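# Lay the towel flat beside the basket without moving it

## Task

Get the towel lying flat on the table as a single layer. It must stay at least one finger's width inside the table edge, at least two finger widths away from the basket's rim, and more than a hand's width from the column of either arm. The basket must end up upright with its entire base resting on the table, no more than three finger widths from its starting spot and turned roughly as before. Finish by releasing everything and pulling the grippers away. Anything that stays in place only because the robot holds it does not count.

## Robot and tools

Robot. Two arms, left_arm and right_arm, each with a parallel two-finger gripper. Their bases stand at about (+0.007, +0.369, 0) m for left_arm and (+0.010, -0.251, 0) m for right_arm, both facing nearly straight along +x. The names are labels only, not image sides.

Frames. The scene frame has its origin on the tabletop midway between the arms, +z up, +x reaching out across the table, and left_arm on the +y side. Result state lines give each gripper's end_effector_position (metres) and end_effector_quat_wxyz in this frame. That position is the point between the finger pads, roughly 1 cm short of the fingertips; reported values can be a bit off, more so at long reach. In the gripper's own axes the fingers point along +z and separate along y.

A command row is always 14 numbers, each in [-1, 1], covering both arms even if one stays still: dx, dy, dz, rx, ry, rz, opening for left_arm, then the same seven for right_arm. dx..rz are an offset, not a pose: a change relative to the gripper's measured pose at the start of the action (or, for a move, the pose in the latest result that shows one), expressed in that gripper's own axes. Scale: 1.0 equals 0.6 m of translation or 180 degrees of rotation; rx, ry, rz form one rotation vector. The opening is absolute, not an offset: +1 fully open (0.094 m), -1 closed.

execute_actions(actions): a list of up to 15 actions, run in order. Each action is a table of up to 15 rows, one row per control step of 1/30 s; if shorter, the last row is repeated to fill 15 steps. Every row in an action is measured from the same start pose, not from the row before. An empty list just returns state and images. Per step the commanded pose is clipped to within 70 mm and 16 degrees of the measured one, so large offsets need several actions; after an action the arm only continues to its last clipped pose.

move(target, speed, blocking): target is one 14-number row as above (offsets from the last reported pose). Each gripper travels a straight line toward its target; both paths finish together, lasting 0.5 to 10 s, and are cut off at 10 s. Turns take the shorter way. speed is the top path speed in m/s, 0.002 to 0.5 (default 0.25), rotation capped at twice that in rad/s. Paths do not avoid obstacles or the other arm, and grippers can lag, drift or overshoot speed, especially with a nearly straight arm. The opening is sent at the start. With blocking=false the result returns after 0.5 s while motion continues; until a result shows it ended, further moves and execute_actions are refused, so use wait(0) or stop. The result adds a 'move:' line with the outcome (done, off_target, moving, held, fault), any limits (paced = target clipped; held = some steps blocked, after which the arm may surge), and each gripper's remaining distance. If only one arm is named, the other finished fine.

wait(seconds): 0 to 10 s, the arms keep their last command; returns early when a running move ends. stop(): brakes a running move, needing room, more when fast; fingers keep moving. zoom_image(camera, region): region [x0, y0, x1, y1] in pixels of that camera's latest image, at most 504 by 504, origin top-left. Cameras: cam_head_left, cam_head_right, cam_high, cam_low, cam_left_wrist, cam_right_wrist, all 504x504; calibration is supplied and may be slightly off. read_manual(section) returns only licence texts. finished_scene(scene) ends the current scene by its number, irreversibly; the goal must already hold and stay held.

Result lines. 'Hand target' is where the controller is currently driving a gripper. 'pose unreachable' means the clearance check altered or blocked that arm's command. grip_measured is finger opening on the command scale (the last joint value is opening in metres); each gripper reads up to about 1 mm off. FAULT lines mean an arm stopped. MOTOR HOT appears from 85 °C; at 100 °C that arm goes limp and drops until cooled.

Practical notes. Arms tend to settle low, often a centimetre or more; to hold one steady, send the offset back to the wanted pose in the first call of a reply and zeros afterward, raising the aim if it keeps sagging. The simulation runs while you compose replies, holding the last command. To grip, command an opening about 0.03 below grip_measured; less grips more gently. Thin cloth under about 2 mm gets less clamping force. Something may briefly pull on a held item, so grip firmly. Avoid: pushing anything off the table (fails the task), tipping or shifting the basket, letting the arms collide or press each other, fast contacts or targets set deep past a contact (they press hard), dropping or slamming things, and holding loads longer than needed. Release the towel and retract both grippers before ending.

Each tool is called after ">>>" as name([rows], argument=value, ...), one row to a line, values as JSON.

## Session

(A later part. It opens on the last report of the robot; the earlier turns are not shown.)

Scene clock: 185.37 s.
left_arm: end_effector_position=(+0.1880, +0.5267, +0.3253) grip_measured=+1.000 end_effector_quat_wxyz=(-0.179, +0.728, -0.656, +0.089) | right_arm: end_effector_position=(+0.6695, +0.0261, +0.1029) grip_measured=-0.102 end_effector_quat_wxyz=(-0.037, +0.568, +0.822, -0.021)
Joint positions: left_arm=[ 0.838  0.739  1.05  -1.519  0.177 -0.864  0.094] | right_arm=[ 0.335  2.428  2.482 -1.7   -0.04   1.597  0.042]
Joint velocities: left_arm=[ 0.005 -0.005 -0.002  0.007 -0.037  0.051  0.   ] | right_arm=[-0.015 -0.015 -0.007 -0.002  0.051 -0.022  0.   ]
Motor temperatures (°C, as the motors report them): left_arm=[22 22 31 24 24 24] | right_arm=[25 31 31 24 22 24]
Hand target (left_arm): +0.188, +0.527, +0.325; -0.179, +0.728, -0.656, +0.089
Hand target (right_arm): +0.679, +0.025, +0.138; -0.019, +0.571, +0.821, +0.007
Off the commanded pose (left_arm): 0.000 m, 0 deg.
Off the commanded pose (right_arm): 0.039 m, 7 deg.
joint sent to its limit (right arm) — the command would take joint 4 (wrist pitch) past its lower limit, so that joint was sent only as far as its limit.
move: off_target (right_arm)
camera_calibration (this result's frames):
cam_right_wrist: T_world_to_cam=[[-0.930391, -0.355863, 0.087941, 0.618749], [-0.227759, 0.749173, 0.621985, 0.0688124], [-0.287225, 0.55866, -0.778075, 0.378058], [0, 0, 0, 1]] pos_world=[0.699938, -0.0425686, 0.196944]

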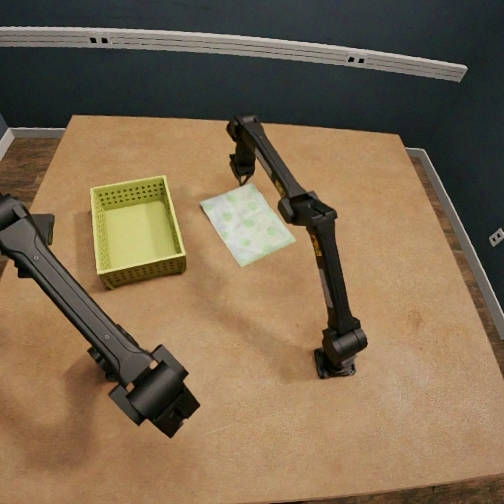

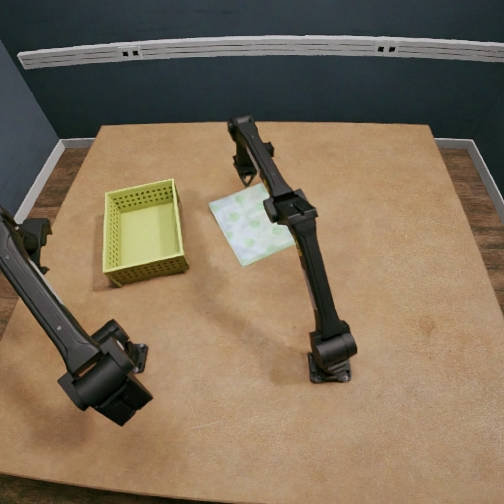

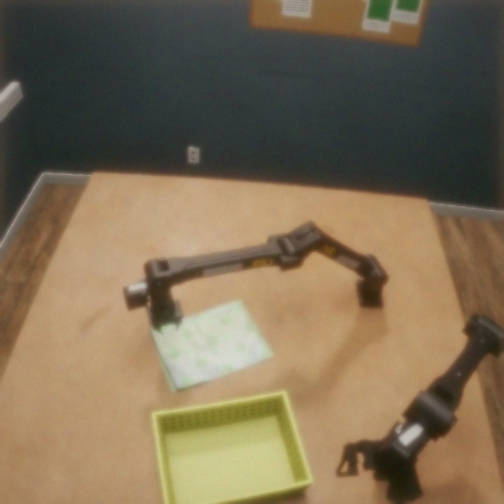

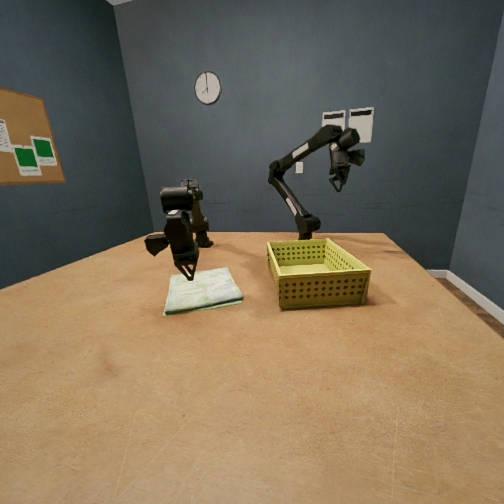

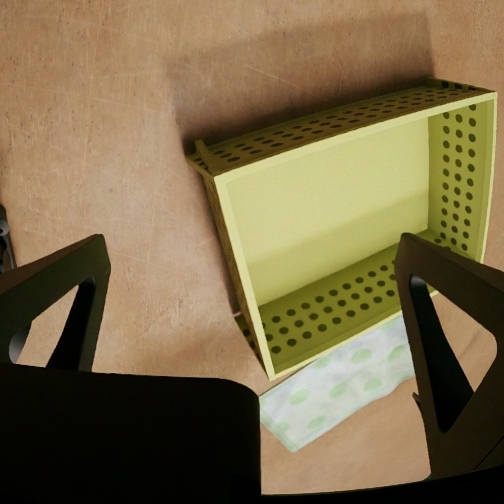

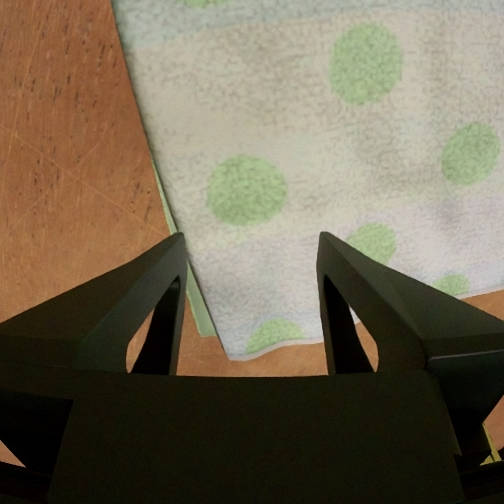

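>>> move(target=[0,0,0,0,0,0,1,-0.03,0.03,0.08,-0.08,0,0,-0.1], speed=0.05)

Scene clock: 191.97 s.
left_arm: end_effector_position=(+0.1880, +0.5267, +0.3253) grip_measured=+1.000 end_effector_quat_wxyz=(-0.179, +0.728, -0.656, +0.089) | right_arm: end_effector_position=(+0.6792, +0.0191, +0.0278) grip_measured=-0.102 end_effector_quat_wxyz=(+0.018, +0.571, +0.818, +0.063)
Joint positions: left_arm=[ 0.838  0.739  1.05  -1.519  0.177 -0.864  0.094] | right_arm=[ 0.321  2.29   2.027 -1.183 -0.04   1.596  0.042]
Joint velocities: left_arm=[-0.005 -0.005 -0.007  0.012 -0.037 -0.11   0.   ] | right_arm=[-0.005 -0.024 -0.007  0.022  0.051 -0.022 -0.   ]
Motor temperatures (°C, as the motors report them): left_arm=[22 22 31 24 24 24] | right_arm=[25 32 32 24 22 24]
Hand target (left_arm): +0.188, +0.527, +0.325; -0.179, +0.728, -0.656, +0.089
Hand target (right_arm): +0.688, +0.016, +0.052; +0.035, +0.569, +0.818, +0.082
Off the commanded pose (left_arm): 0.000 m, 0 deg.
Off the commanded pose (right_arm): 0.027 m, 3 deg.
move: off_target (right_arm)
camera_calibration (this result's frames):
cam_right_wrist: T_world_to_cam=[[-0.932853, -0.342543, -0.11158, 0.63886], [-0.334006, 0.706286, 0.624179, 0.195913], [-0.135001, 0.619535, -0.773273, 0.221662], [0, 0, 0, 1]] pos_world=[0.691323, -0.0568612, 0.120404]

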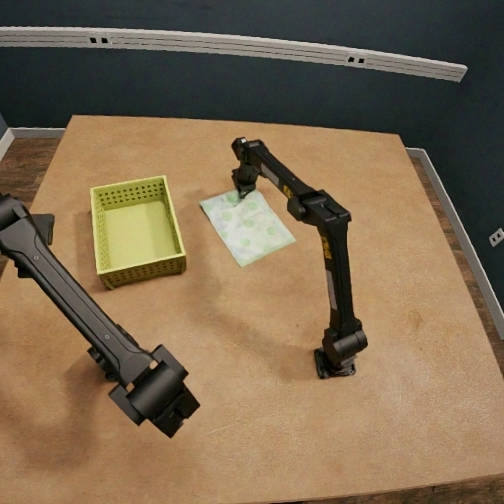

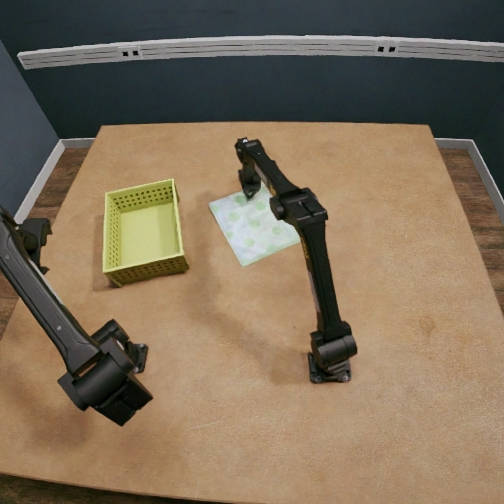

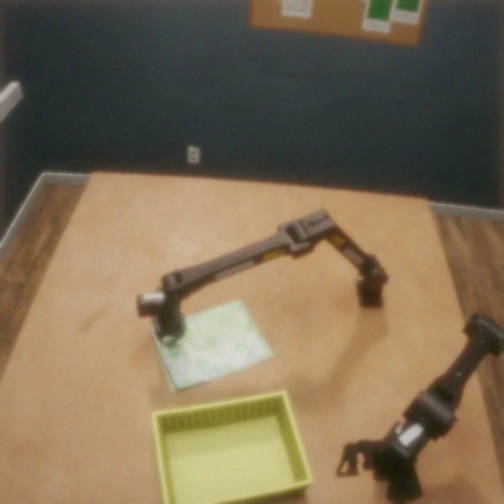

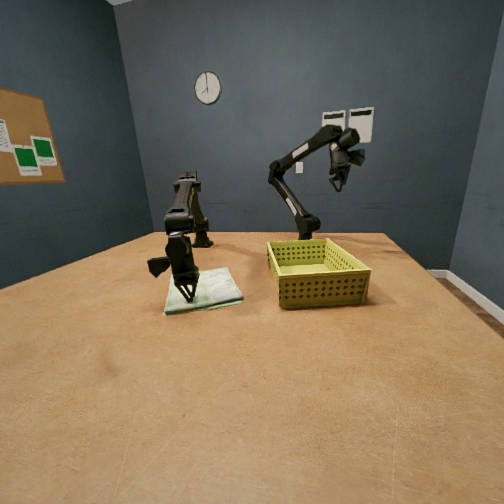

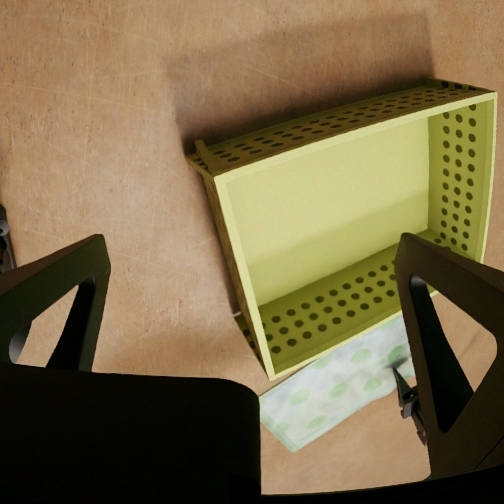

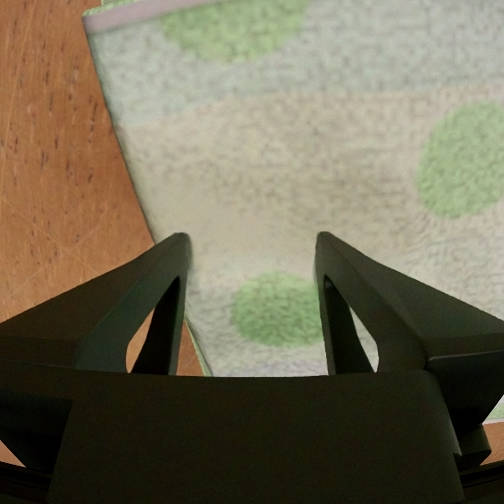

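>>> move(target=[0,0,0,0,0,0,1,0,0.04,-0.03,0,0,0,-0.1], speed=0.03)

>>> move(target=[0,0,0,0,0,0,1,0,0,0.02,0,0,0,-0.1], speed=0.02)

Scene clock: 197.27 s.
left_arm: end_effector_position=(+0.1880, +0.5267, +0.3253) grip_measured=+1.000 end_effector_quat_wxyz=(-0.179, +0.728, -0.656, +0.089) | right_arm: end_effector_position=(+0.6883, +0.0227, +0.0428) grip_measured=-0.102 end_effector_quat_wxyz=(+0.013, +0.571, +0.819, +0.056)
Joint positions: left_arm=[ 0.838  0.739  1.05  -1.519  0.177 -0.864  0.094] | right_arm=[ 0.321  2.323  2.13  -1.269 -0.04   1.596  0.042]
Joint velocities: left_arm=[ 0.005  0.005 -0.002 -0.007 -0.037 -0.037  0.   ] | right_arm=[-0.015 -0.024 -0.002 -0.012  0.051 -0.007  0.001]
Motor temperatures (°C, as the motors report them): left_arm=[22 22 31 24 24 24] | right_arm=[25 33 32 24 22 24]
Hand target (left_arm): +0.188, +0.527, +0.325; -0.179, +0.728, -0.656, +0.089
Hand target (right_arm): +0.699, +0.025, +0.049; +0.018, +0.571, +0.818, +0.063
Off the commanded pose (left_arm): 0.000 m, 0 deg.
Off the commanded pose (right_arm): 0.013 m, 1 deg.
move: off_target (right_arm)
camera_calibration (this result's frames):
cam_right_wrist: T_world_to_cam=[[-0.934332, -0.343535, -0.0949052, 0.650551], [-0.32454, 0.710028, 0.624927, 0.180431], [-0.147299, 0.61469, -0.774893, 0.240905], [0, 0, 0, 1]] pos_world=[0.701873, -0.0527057, 0.13566]

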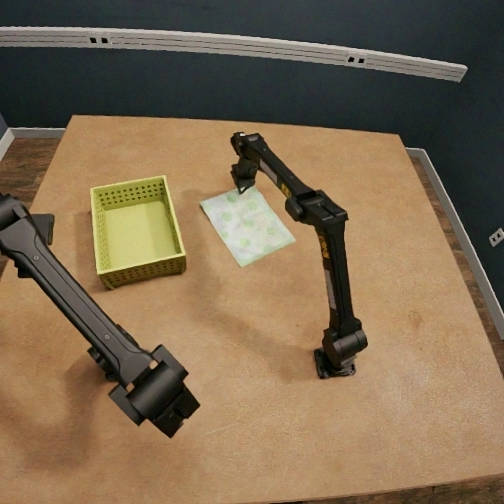

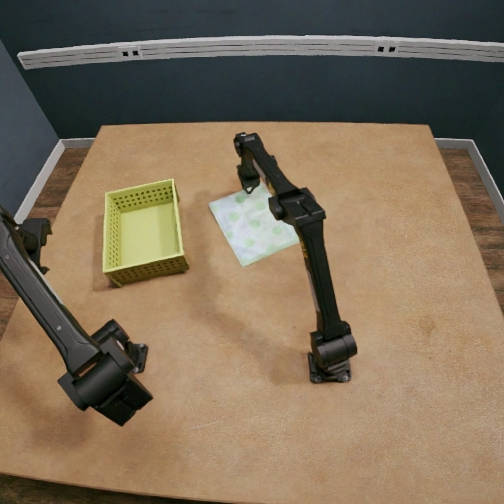

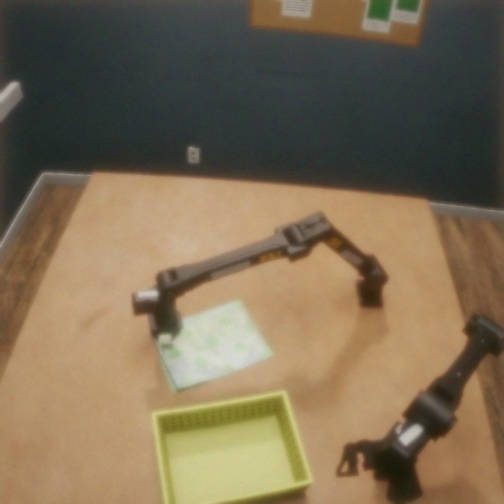

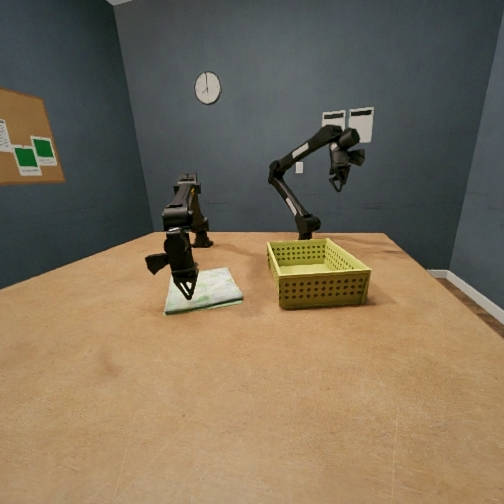

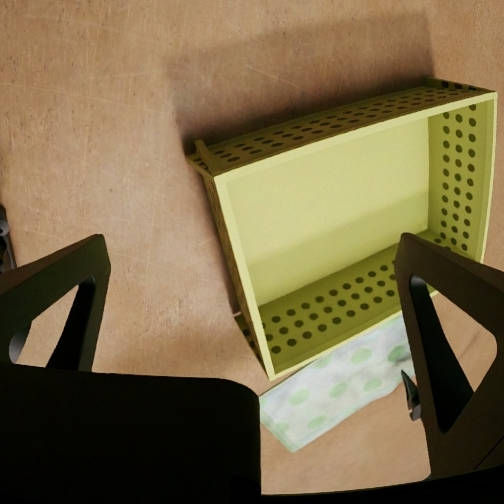

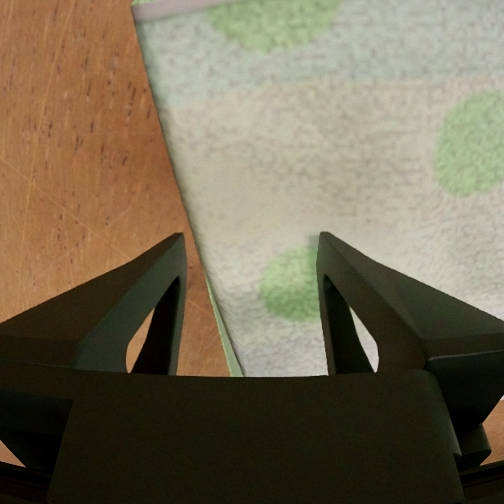

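Scene clock: 198.10 s.
left_arm: end_effector_position=(+0.1880, +0.5267, +0.3253) grip_measured=+1.000 end_effector_quat_wxyz=(-0.179, +0.728, -0.656, +0.089) | right_arm: end_effector_position=(+0.6869, +0.0221, +0.0395) grip_measured=-0.102 end_effector_quat_wxyz=(+0.012, +0.571, +0.819, +0.055)
Joint positions: left_arm=[ 0.838  0.739  1.05  -1.519  0.177 -0.864  0.094] | right_arm=[ 0.321  2.323  2.121 -1.264 -0.04   1.596  0.042]
Joint velocities: left_arm=[-0.005 -0.005  0.007  0.002  0.095 -0.022  0.   ] | right_arm=[-0.015 -0.005  0.012 -0.007 -0.007  0.022  0.001]
Motor temperatures (°C, as the motors report them): left_arm=[22 22 31 24 24 24] | right_arm=[25 33 32 24 22 24]
Hand target (left_arm): +0.188, +0.527, +0.325; -0.179, +0.728, -0.656, +0.089
Hand target (right_arm): +0.689, +0.024, +0.031; +0.013, +0.571, +0.819, +0.056
Off the commanded pose (left_arm): 0.000 m, 0 deg.
Off the commanded pose (right_arm): 0.009 m, 0 deg.
move: done
camera_calibration (this result's frames):
cam_right_wrist: T_world_to_cam=[[-0.93463, -0.343652, -0.0914878, 0.648855], [-0.322544, 0.710815, 0.625067, 0.180995], [-0.149775, 0.613715, -0.775191, 0.240264], [0, 0, 0, 1]] pos_world=[0.700803, -0.0531272, 0.132479]

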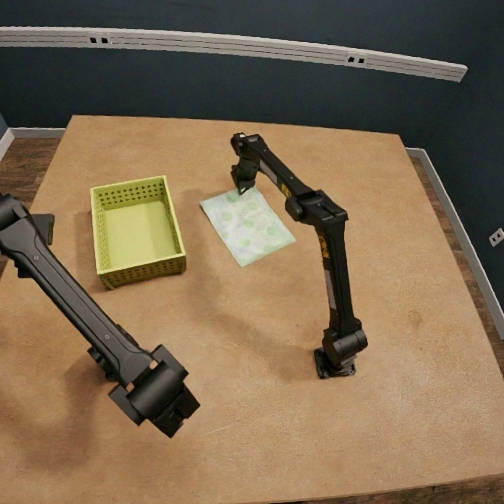

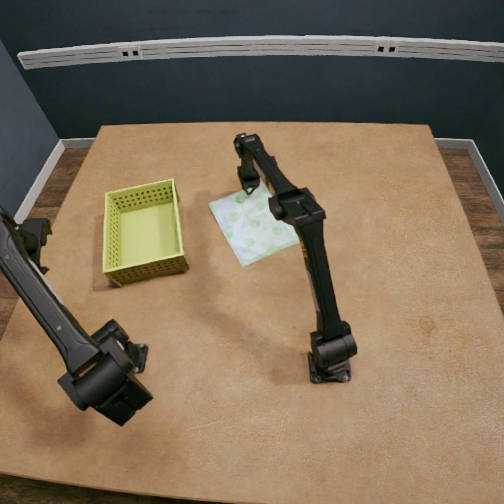

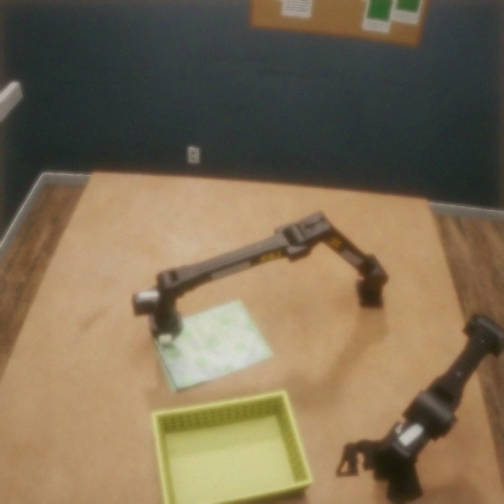

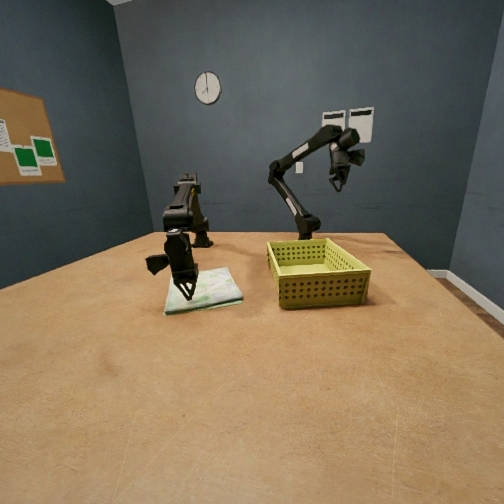

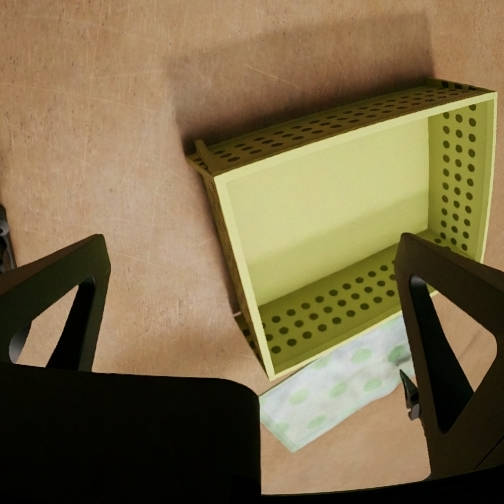

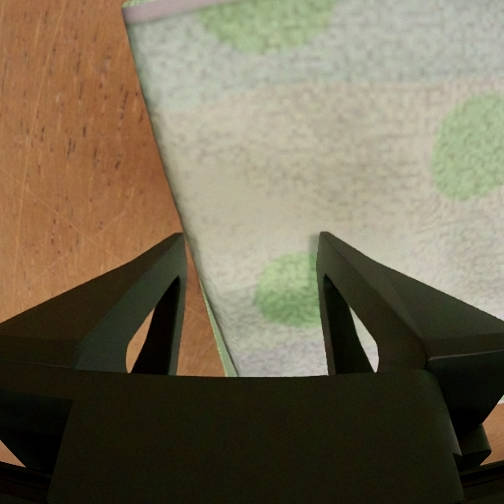

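>>> move(target=[0,0,0,0,0,0,1,0,0.012,0.06,0,0,0,-0.1], speed=0.02)

>>> move(target=[0,0,0,0,0,0,1,0,0,0.004,0,0,0,-1], speed=0.03)

>>> move(target=[0,0,0,0,0,0,1,0,0,-0.13,0,0,0,-1], speed=0.06)

>>> zoom_image(camera="cam_low", region=[130, 230, 270, 330])

Scene clock: 204.93 s.
left_arm: end_effector_position=(+0.1880, +0.5267, +0.3253) grip_measured=+1.000 end_effector_quat_wxyz=(-0.179, +0.728, -0.656, +0.089) | right_arm: end_effector_position=(+0.6885, +0.0228, +0.0186) grip_measured=-0.102 end_effector_quat_wxyz=(+0.009, +0.571, +0.819, +0.050)
Joint positions: left_arm=[ 0.838  0.739  1.05  -1.519  0.177 -0.864  0.094] | right_arm=[ 0.321  2.353  2.121 -1.245 -0.04   1.596  0.042]
Joint velocities: left_arm=[-0.015  0.005 -0.012  0.032 -0.095  0.007  0.   ] | right_arm=[-0.005 -0.005 -0.017 -0.017 -0.037  0.037 -0.   ]
Motor temperatures (°C, as the motors report them): left_arm=[22 22 31 24 24 24] | right_arm=[25 33 31 24 22 24]
Hand target (left_arm): +0.188, +0.527, +0.325; -0.179, +0.728, -0.656, +0.089
Hand target (right_arm): +0.696, +0.027, +0.005; +0.012, +0.571, +0.819, +0.055
Off the commanded pose (left_arm): 0.000 m, 0 deg.
Off the commanded pose (right_arm): 0.017 m, 1 deg.
move: off_target (right_arm)
camera_calibration (this result's frames):
cam_right_wrist: T_world_to_cam=[[-0.935486, -0.34399, -0.0808491, 0.649035], [-0.31633, 0.713263, 0.625452, 0.189784], [-0.157483, 0.610677, -0.776062, 0.22931], [0, 0, 0, 1]] pos_world=[0.70331, -0.0521393, 0.111732]

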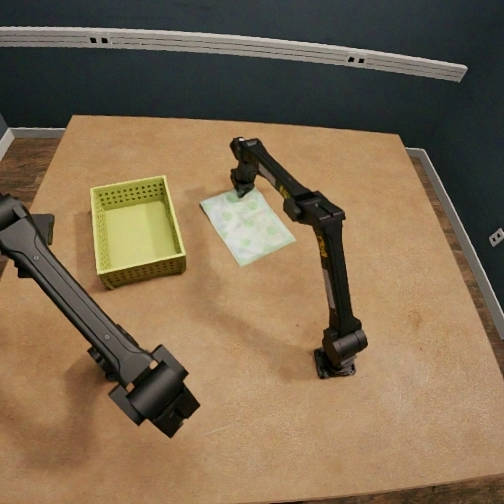

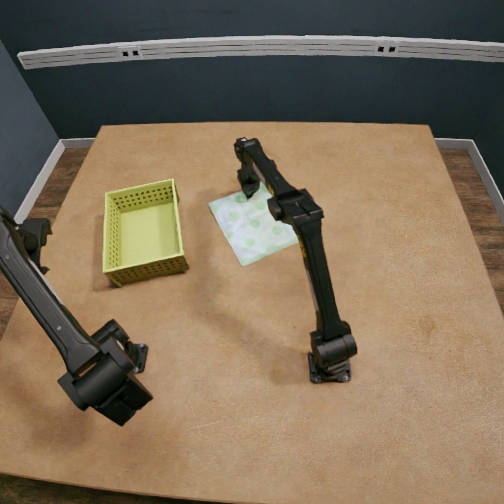

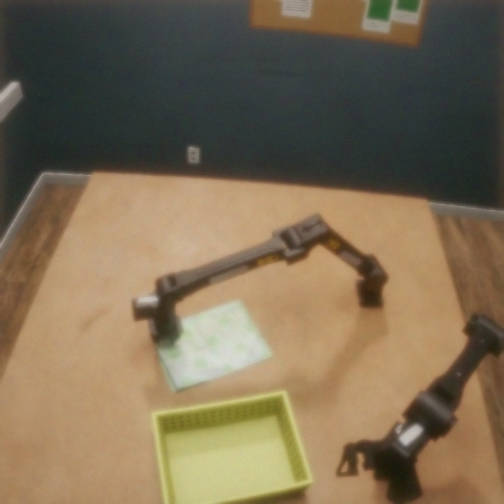

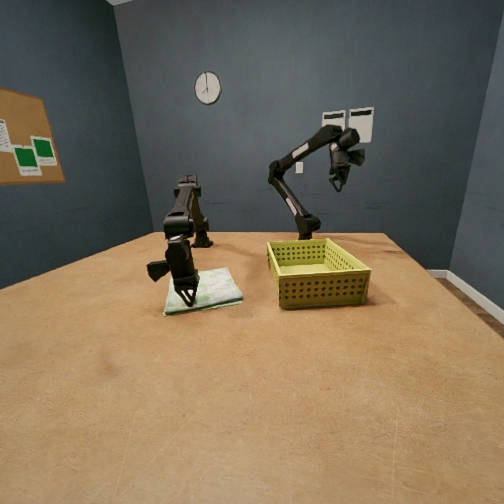

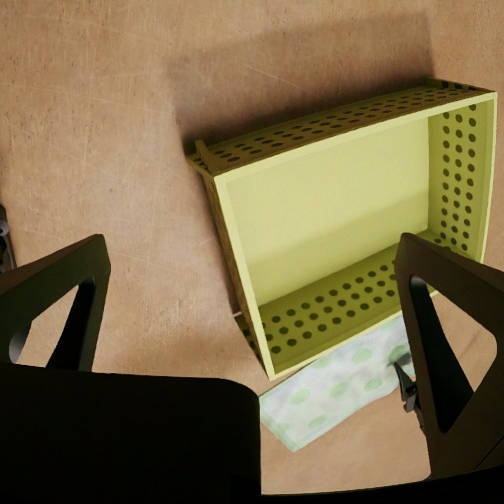

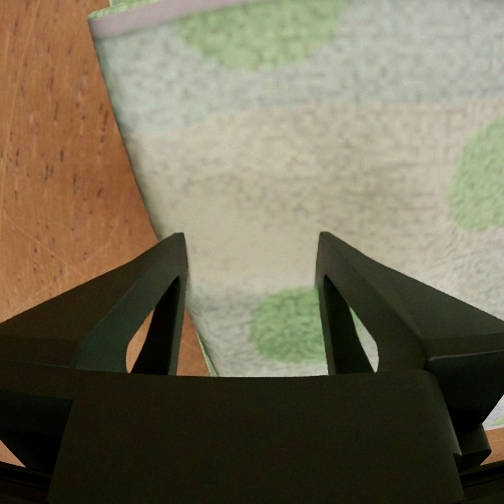

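Scene clock: 205.63 s.
left_arm: end_effector_position=(+0.1880, +0.5267, +0.3253) grip_measured=+1.000 end_effector_quat_wxyz=(-0.179, +0.728, -0.656, +0.089) | right_arm: end_effector_position=(+0.6880, +0.0226, +0.0180) grip_measured=-0.986 end_effector_quat_wxyz=(+0.009, +0.571, +0.819, +0.049)
Joint positions: left_arm=[ 0.838  0.739  1.05  -1.519  0.177 -0.864  0.094] | right_arm=[ 0.321  2.353  2.12  -1.245 -0.04   1.596  0.001]
Joint velocities: left_arm=[-0.015 -0.015  0.007 -0.007 -0.037 -0.11   0.   ] | right_arm=[-0.005  0.005 -0.002 -0.017 -0.037 -0.007  0.   ]
Motor temperatures (°C, as the motors report them): left_arm=[22 22 31 24 24 24] | right_arm=[25 33 31 24 22 24]
Hand target (left_arm): +0.188, +0.527, +0.325; -0.179, +0.728, -0.655, +0.089
Hand target (right_arm): +0.689, +0.023, +0.016; +0.009, +0.571, +0.819, +0.050
Off the commanded pose (left_arm): 0.000 m, 0 deg.
Off the commanded pose (right_arm): 0.002 m, 0 deg.
move: done
camera_calibration (this result's frames):
cam_right_wrist: T_world_to_cam=[[-0.9356, -0.344035, -0.0793285, 0.648532], [-0.315442, 0.713613, 0.625502, 0.189524], [-0.158584, 0.610243, -0.77618, 0.229652], [0, 0, 0, 1]] pos_world=[0.70297, -0.0522734, 0.111151]

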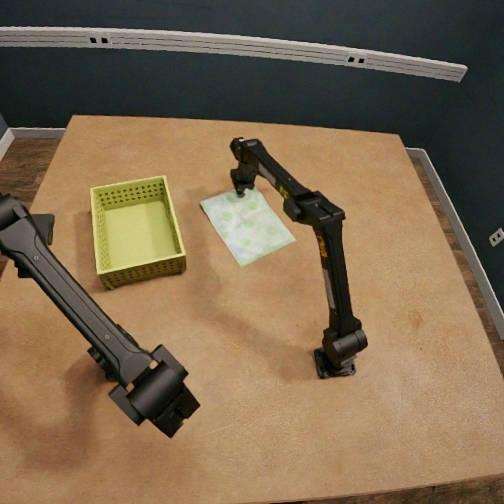

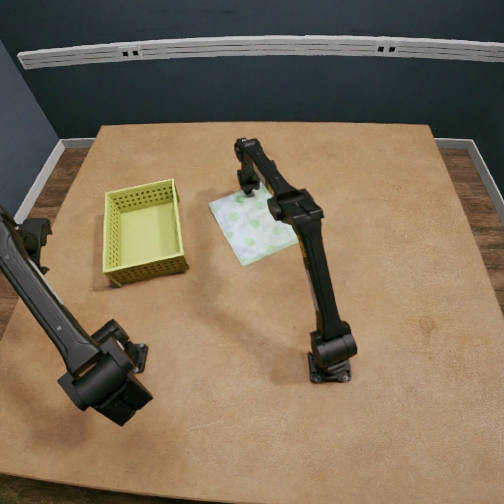

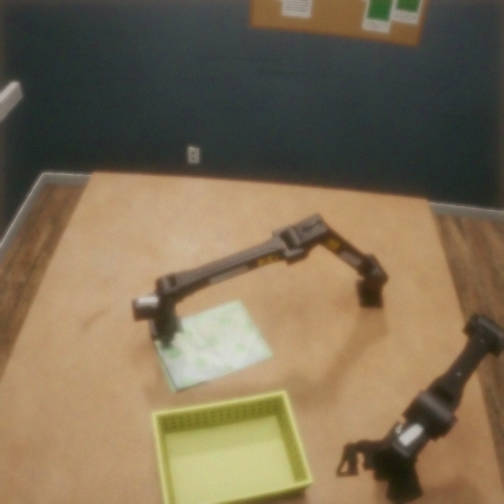

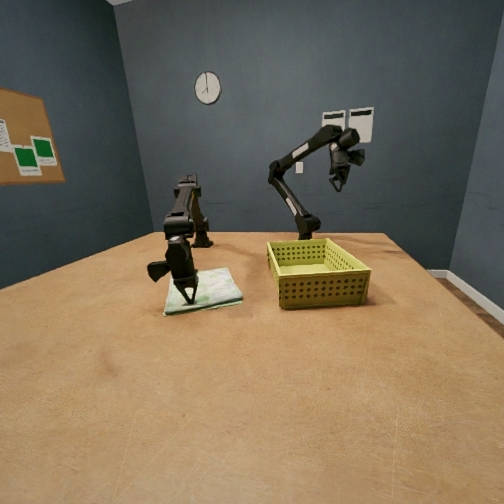

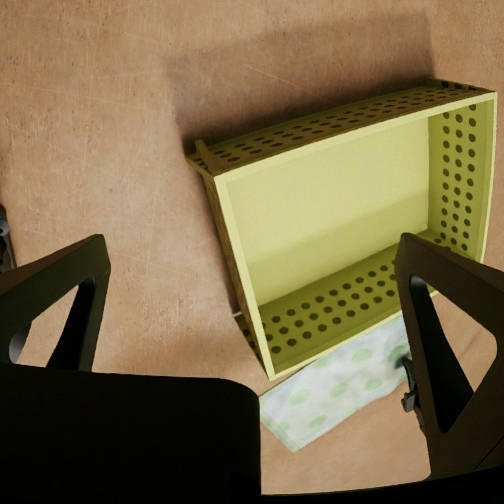

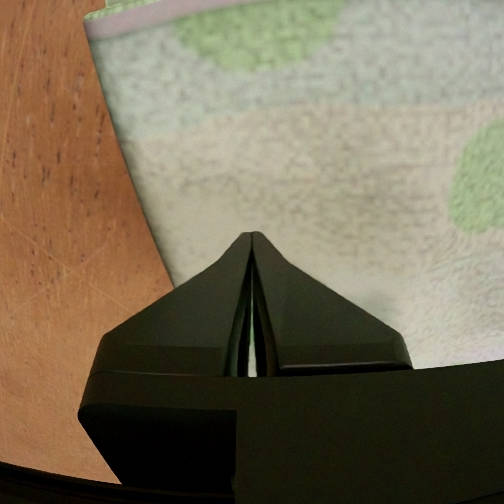

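Scene clock: 207.30 s.
left_arm: end_effector_position=(+0.1880, +0.5267, +0.3253) grip_measured=+1.000 end_effector_quat_wxyz=(-0.179, +0.728, -0.656, +0.089) | right_arm: end_effector_position=(+0.6661, +0.0139, +0.0571) grip_measured=-0.986 end_effector_quat_wxyz=(-0.009, +0.573, +0.820, +0.023)
Joint positions: left_arm=[ 0.838  0.739  1.05  -1.519  0.177 -0.864  0.094] | right_arm=[ 0.321  2.298  2.126 -1.37  -0.04   1.596  0.001]
Joint velocities: left_arm=[-0.005 -0.015 -0.012 -0.012 -0.051  0.022  0.   ] | right_arm=[ 0.005  0.005  0.012  0.002  0.037  0.007 -0.   ]
Motor temperatures (°C, as the motors report them): left_arm=[22 22 31 24 24 24] | right_arm=[25 33 31 24 22 24]
Hand target (left_arm): +0.188, +0.527, +0.325; -0.179, +0.728, -0.656, +0.089
Hand target (right_arm): +0.680, +0.015, +0.096; +0.009, +0.571, +0.819, +0.050
Off the commanded pose (left_arm): 0.000 m, 0 deg.
Off the commanded pose (right_arm): 0.042 m, 4 deg.
move: off_target (right_arm)
camera_calibration (this result's frames):
cam_right_wrist: T_world_to_cam=[[-0.938423, -0.345147, -0.0153404, 0.62637], [-0.278112, 0.728325, 0.626256, 0.139258], [-0.204978, 0.591959, -0.779467, 0.293075], [0, 0, 0, 1]] pos_world=[0.686603, -0.0587235, 0.15084]

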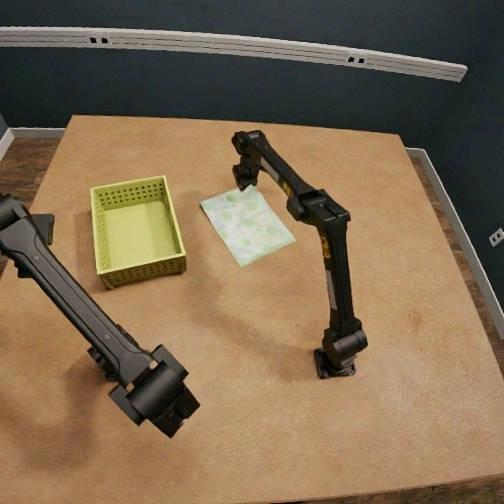

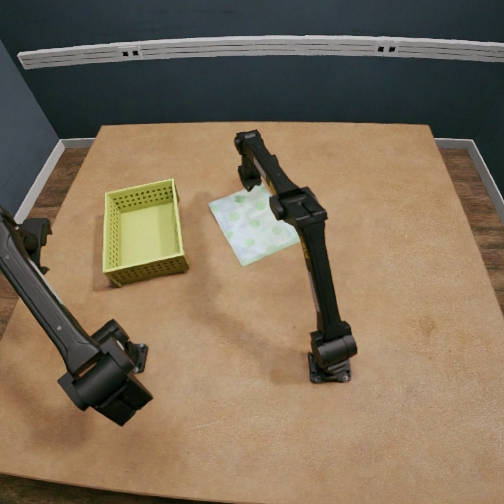

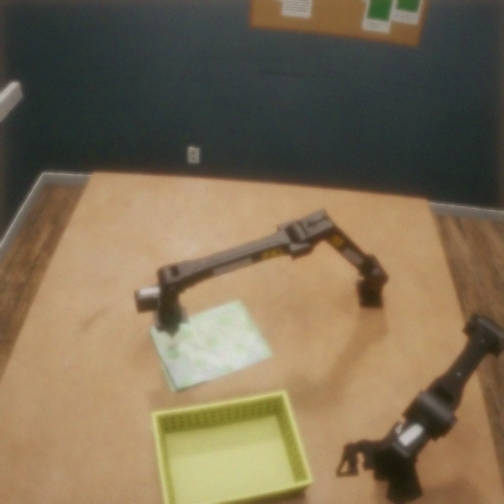

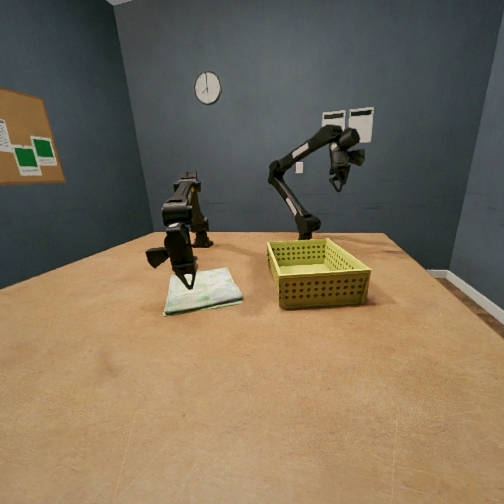

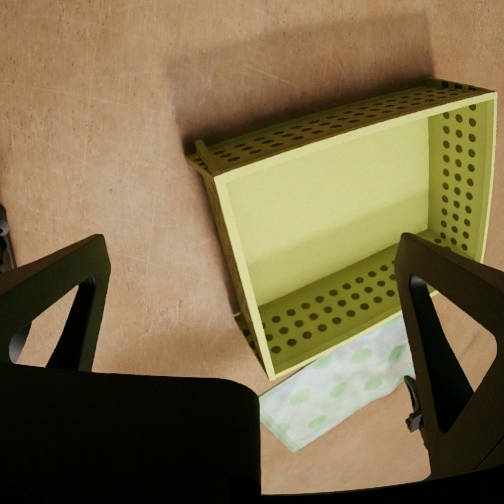

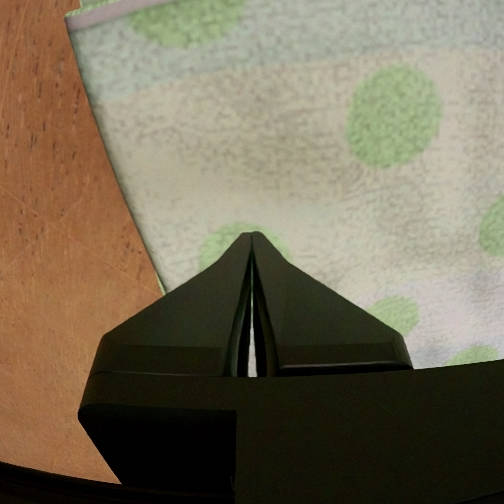

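Region (130, 230, 270, 330) of cam_low's 504x504 image, scaled by 3.600, with more detail than that image has; it fills the top 360 rows of this view, and the rest is white.

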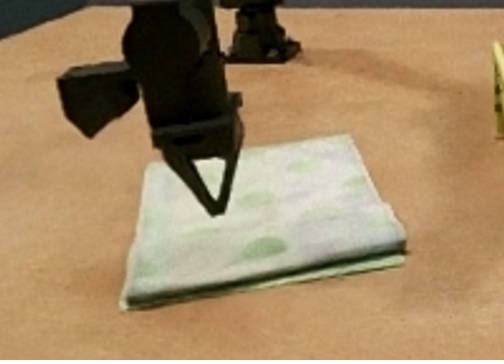

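>>> move(target=[0,0,0,0,0,0,1,0.08,0.06,0,0,0,0,-0.1], speed=0.04)

>>> move(target=[0,0,0,0,0,0,1,0,0.01,0.035,0,0,0,-0.1], speed=0.03)

Scene clock: 213.70 s.
left_arm: end_effector_position=(+0.1880, +0.5267, +0.3253) grip_measured=+1.000 end_effector_quat_wxyz=(-0.179, +0.728, -0.656, +0.089) | right_arm: end_effector_position=(+0.6756, +0.0647, +0.0525) grip_measured=-0.102 end_effector_quat_wxyz=(-0.015, +0.571, +0.821, +0.014)
Joint positions: left_arm=[ 0.838  0.739  1.05  -1.519  0.177 -0.864  0.094] | right_arm=[ 0.38   2.433  2.363 -1.491 -0.04   1.65   0.042]
Joint velocities: left_arm=[ 0.005  0.015  0.002  0.017 -0.007 -0.007  0.   ] | right_arm=[ 0.005 -0.005  0.012  0.002  0.037  0.066  0.   ]
Motor temperatures (°C, as the motors report them): left_arm=[22 22 31 24 24 24] | right_arm=[25 33 33 24 22 24]
Hand target (left_arm): +0.188, +0.527, +0.325; -0.179, +0.728, -0.656, +0.089
Hand target (right_arm): +0.684, +0.071, +0.061; -0.007, +0.573, +0.820, +0.023
Off the commanded pose (left_arm): 0.000 m, 0 deg.
Off the commanded pose (right_arm): 0.013 m, 1 deg.
move: off_target (right_arm)
camera_calibration (this result's frames):
cam_right_wrist: T_world_to_cam=[[-0.936641, -0.350234, 0.00627153, 0.65073], [-0.26937, 0.731598, 0.626262, 0.101599], [-0.223927, 0.584893, -0.779588, 0.27466], [0, 0, 0, 1]] pos_world=[0.698372, -0.00706854, 0.146413]

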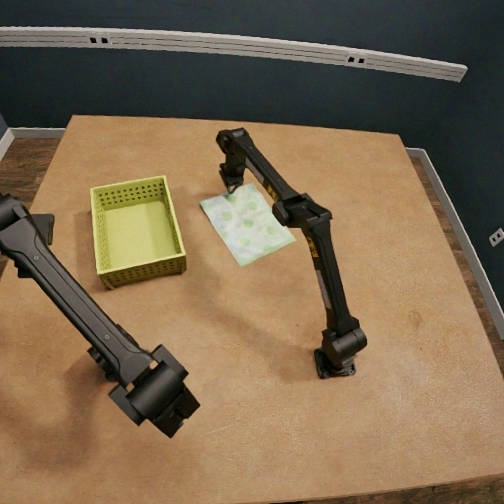

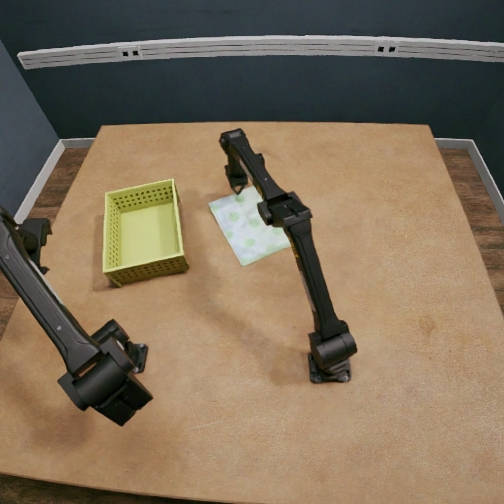

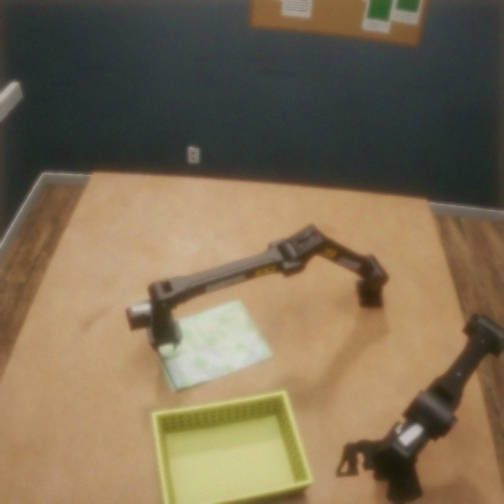

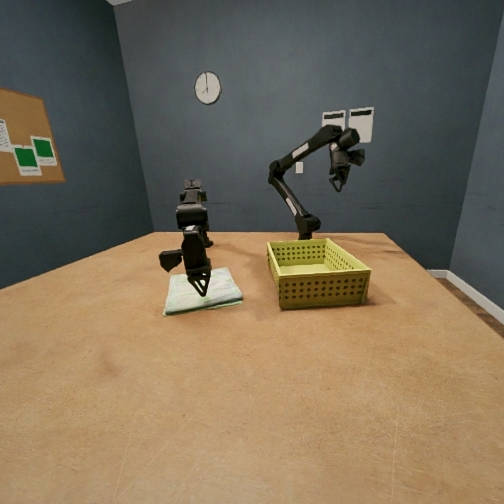

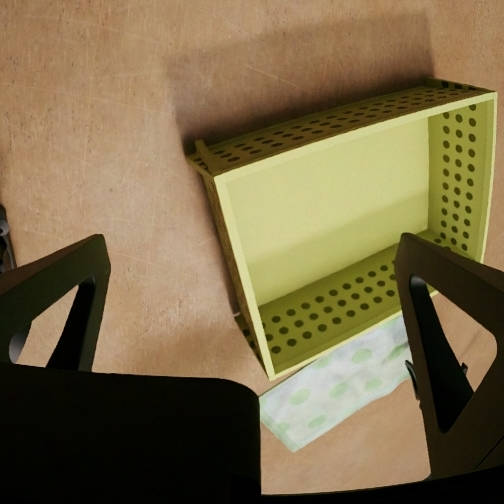

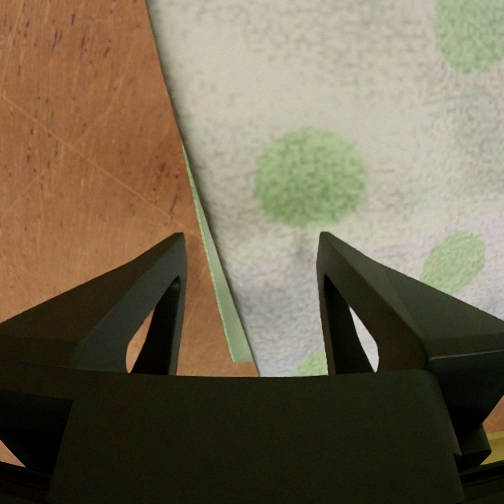

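Scene clock: 214.90 s.
left_arm: end_effector_position=(+0.1880, +0.5267, +0.3253) grip_measured=+1.000 end_effector_quat_wxyz=(-0.179, +0.728, -0.656, +0.089) | right_arm: end_effector_position=(+0.6755, +0.0647, +0.0352) grip_measured=-0.102 end_effector_quat_wxyz=(-0.019, +0.571, +0.821, +0.007)
Joint positions: left_arm=[ 0.838  0.739  1.05  -1.519  0.177 -0.864  0.094] | right_arm=[ 0.38   2.458  2.363 -1.483 -0.04   1.65   0.042]
Joint velocities: left_arm=[-0.005 -0.015 -0.012 -0.007  0.007 -0.066  0.   ] | right_arm=[-0.005 -0.015 -0.002  0.002  0.051 -0.007 -0.001]
Motor temperatures (°C, as the motors report them): left_arm=[22 22 31 24 24 24] | right_arm=[25 33 32 24 22 24]
Hand target (left_arm): +0.188, +0.527, +0.325; -0.179, +0.728, -0.655, +0.089
Hand target (right_arm): +0.681, +0.068, +0.032; -0.015, +0.571, +0.821, +0.014
Off the commanded pose (left_arm): 0.000 m, 0 deg.
Off the commanded pose (right_arm): 0.007 m, 1 deg.
move: done
camera_calibration (this result's frames):
cam_right_wrist: T_world_to_cam=[[-0.936434, -0.350138, 0.0222441, 0.650088], [-0.260278, 0.735822, 0.625156, 0.106065], [-0.235259, 0.579628, -0.780182, 0.269185], [0, 0, 0, 1]] pos_world=[0.699699, -0.00645184, 0.129246]

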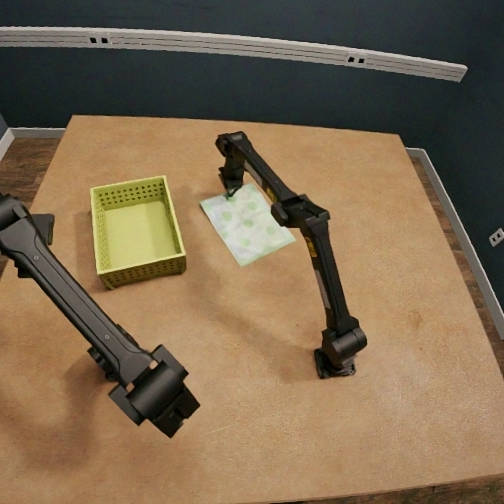

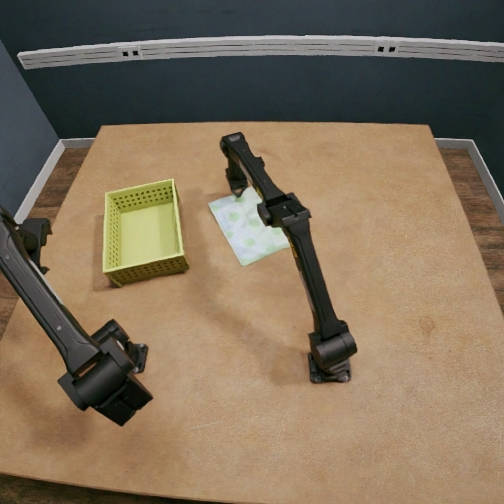

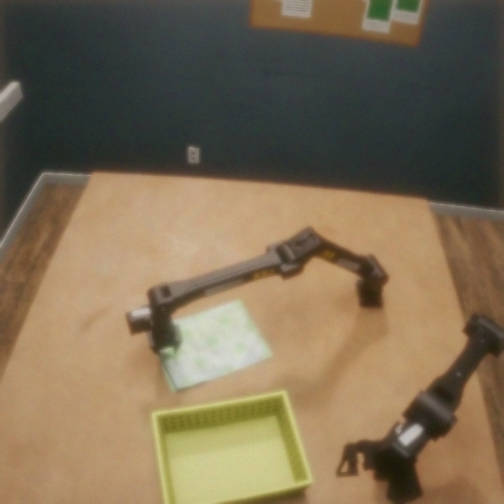

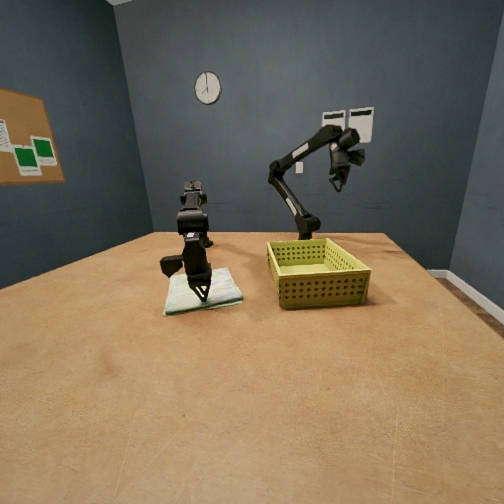

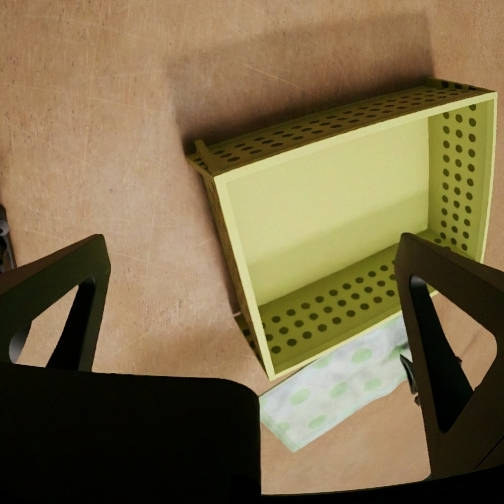

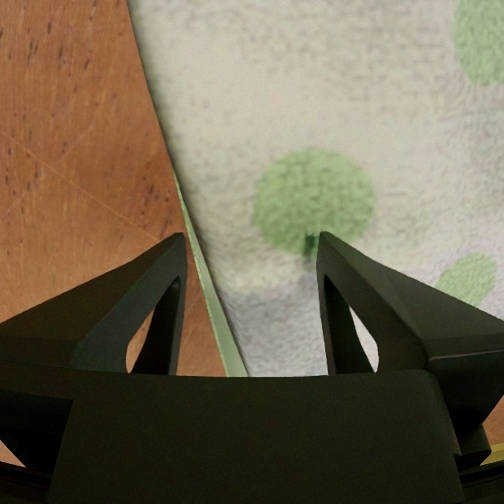

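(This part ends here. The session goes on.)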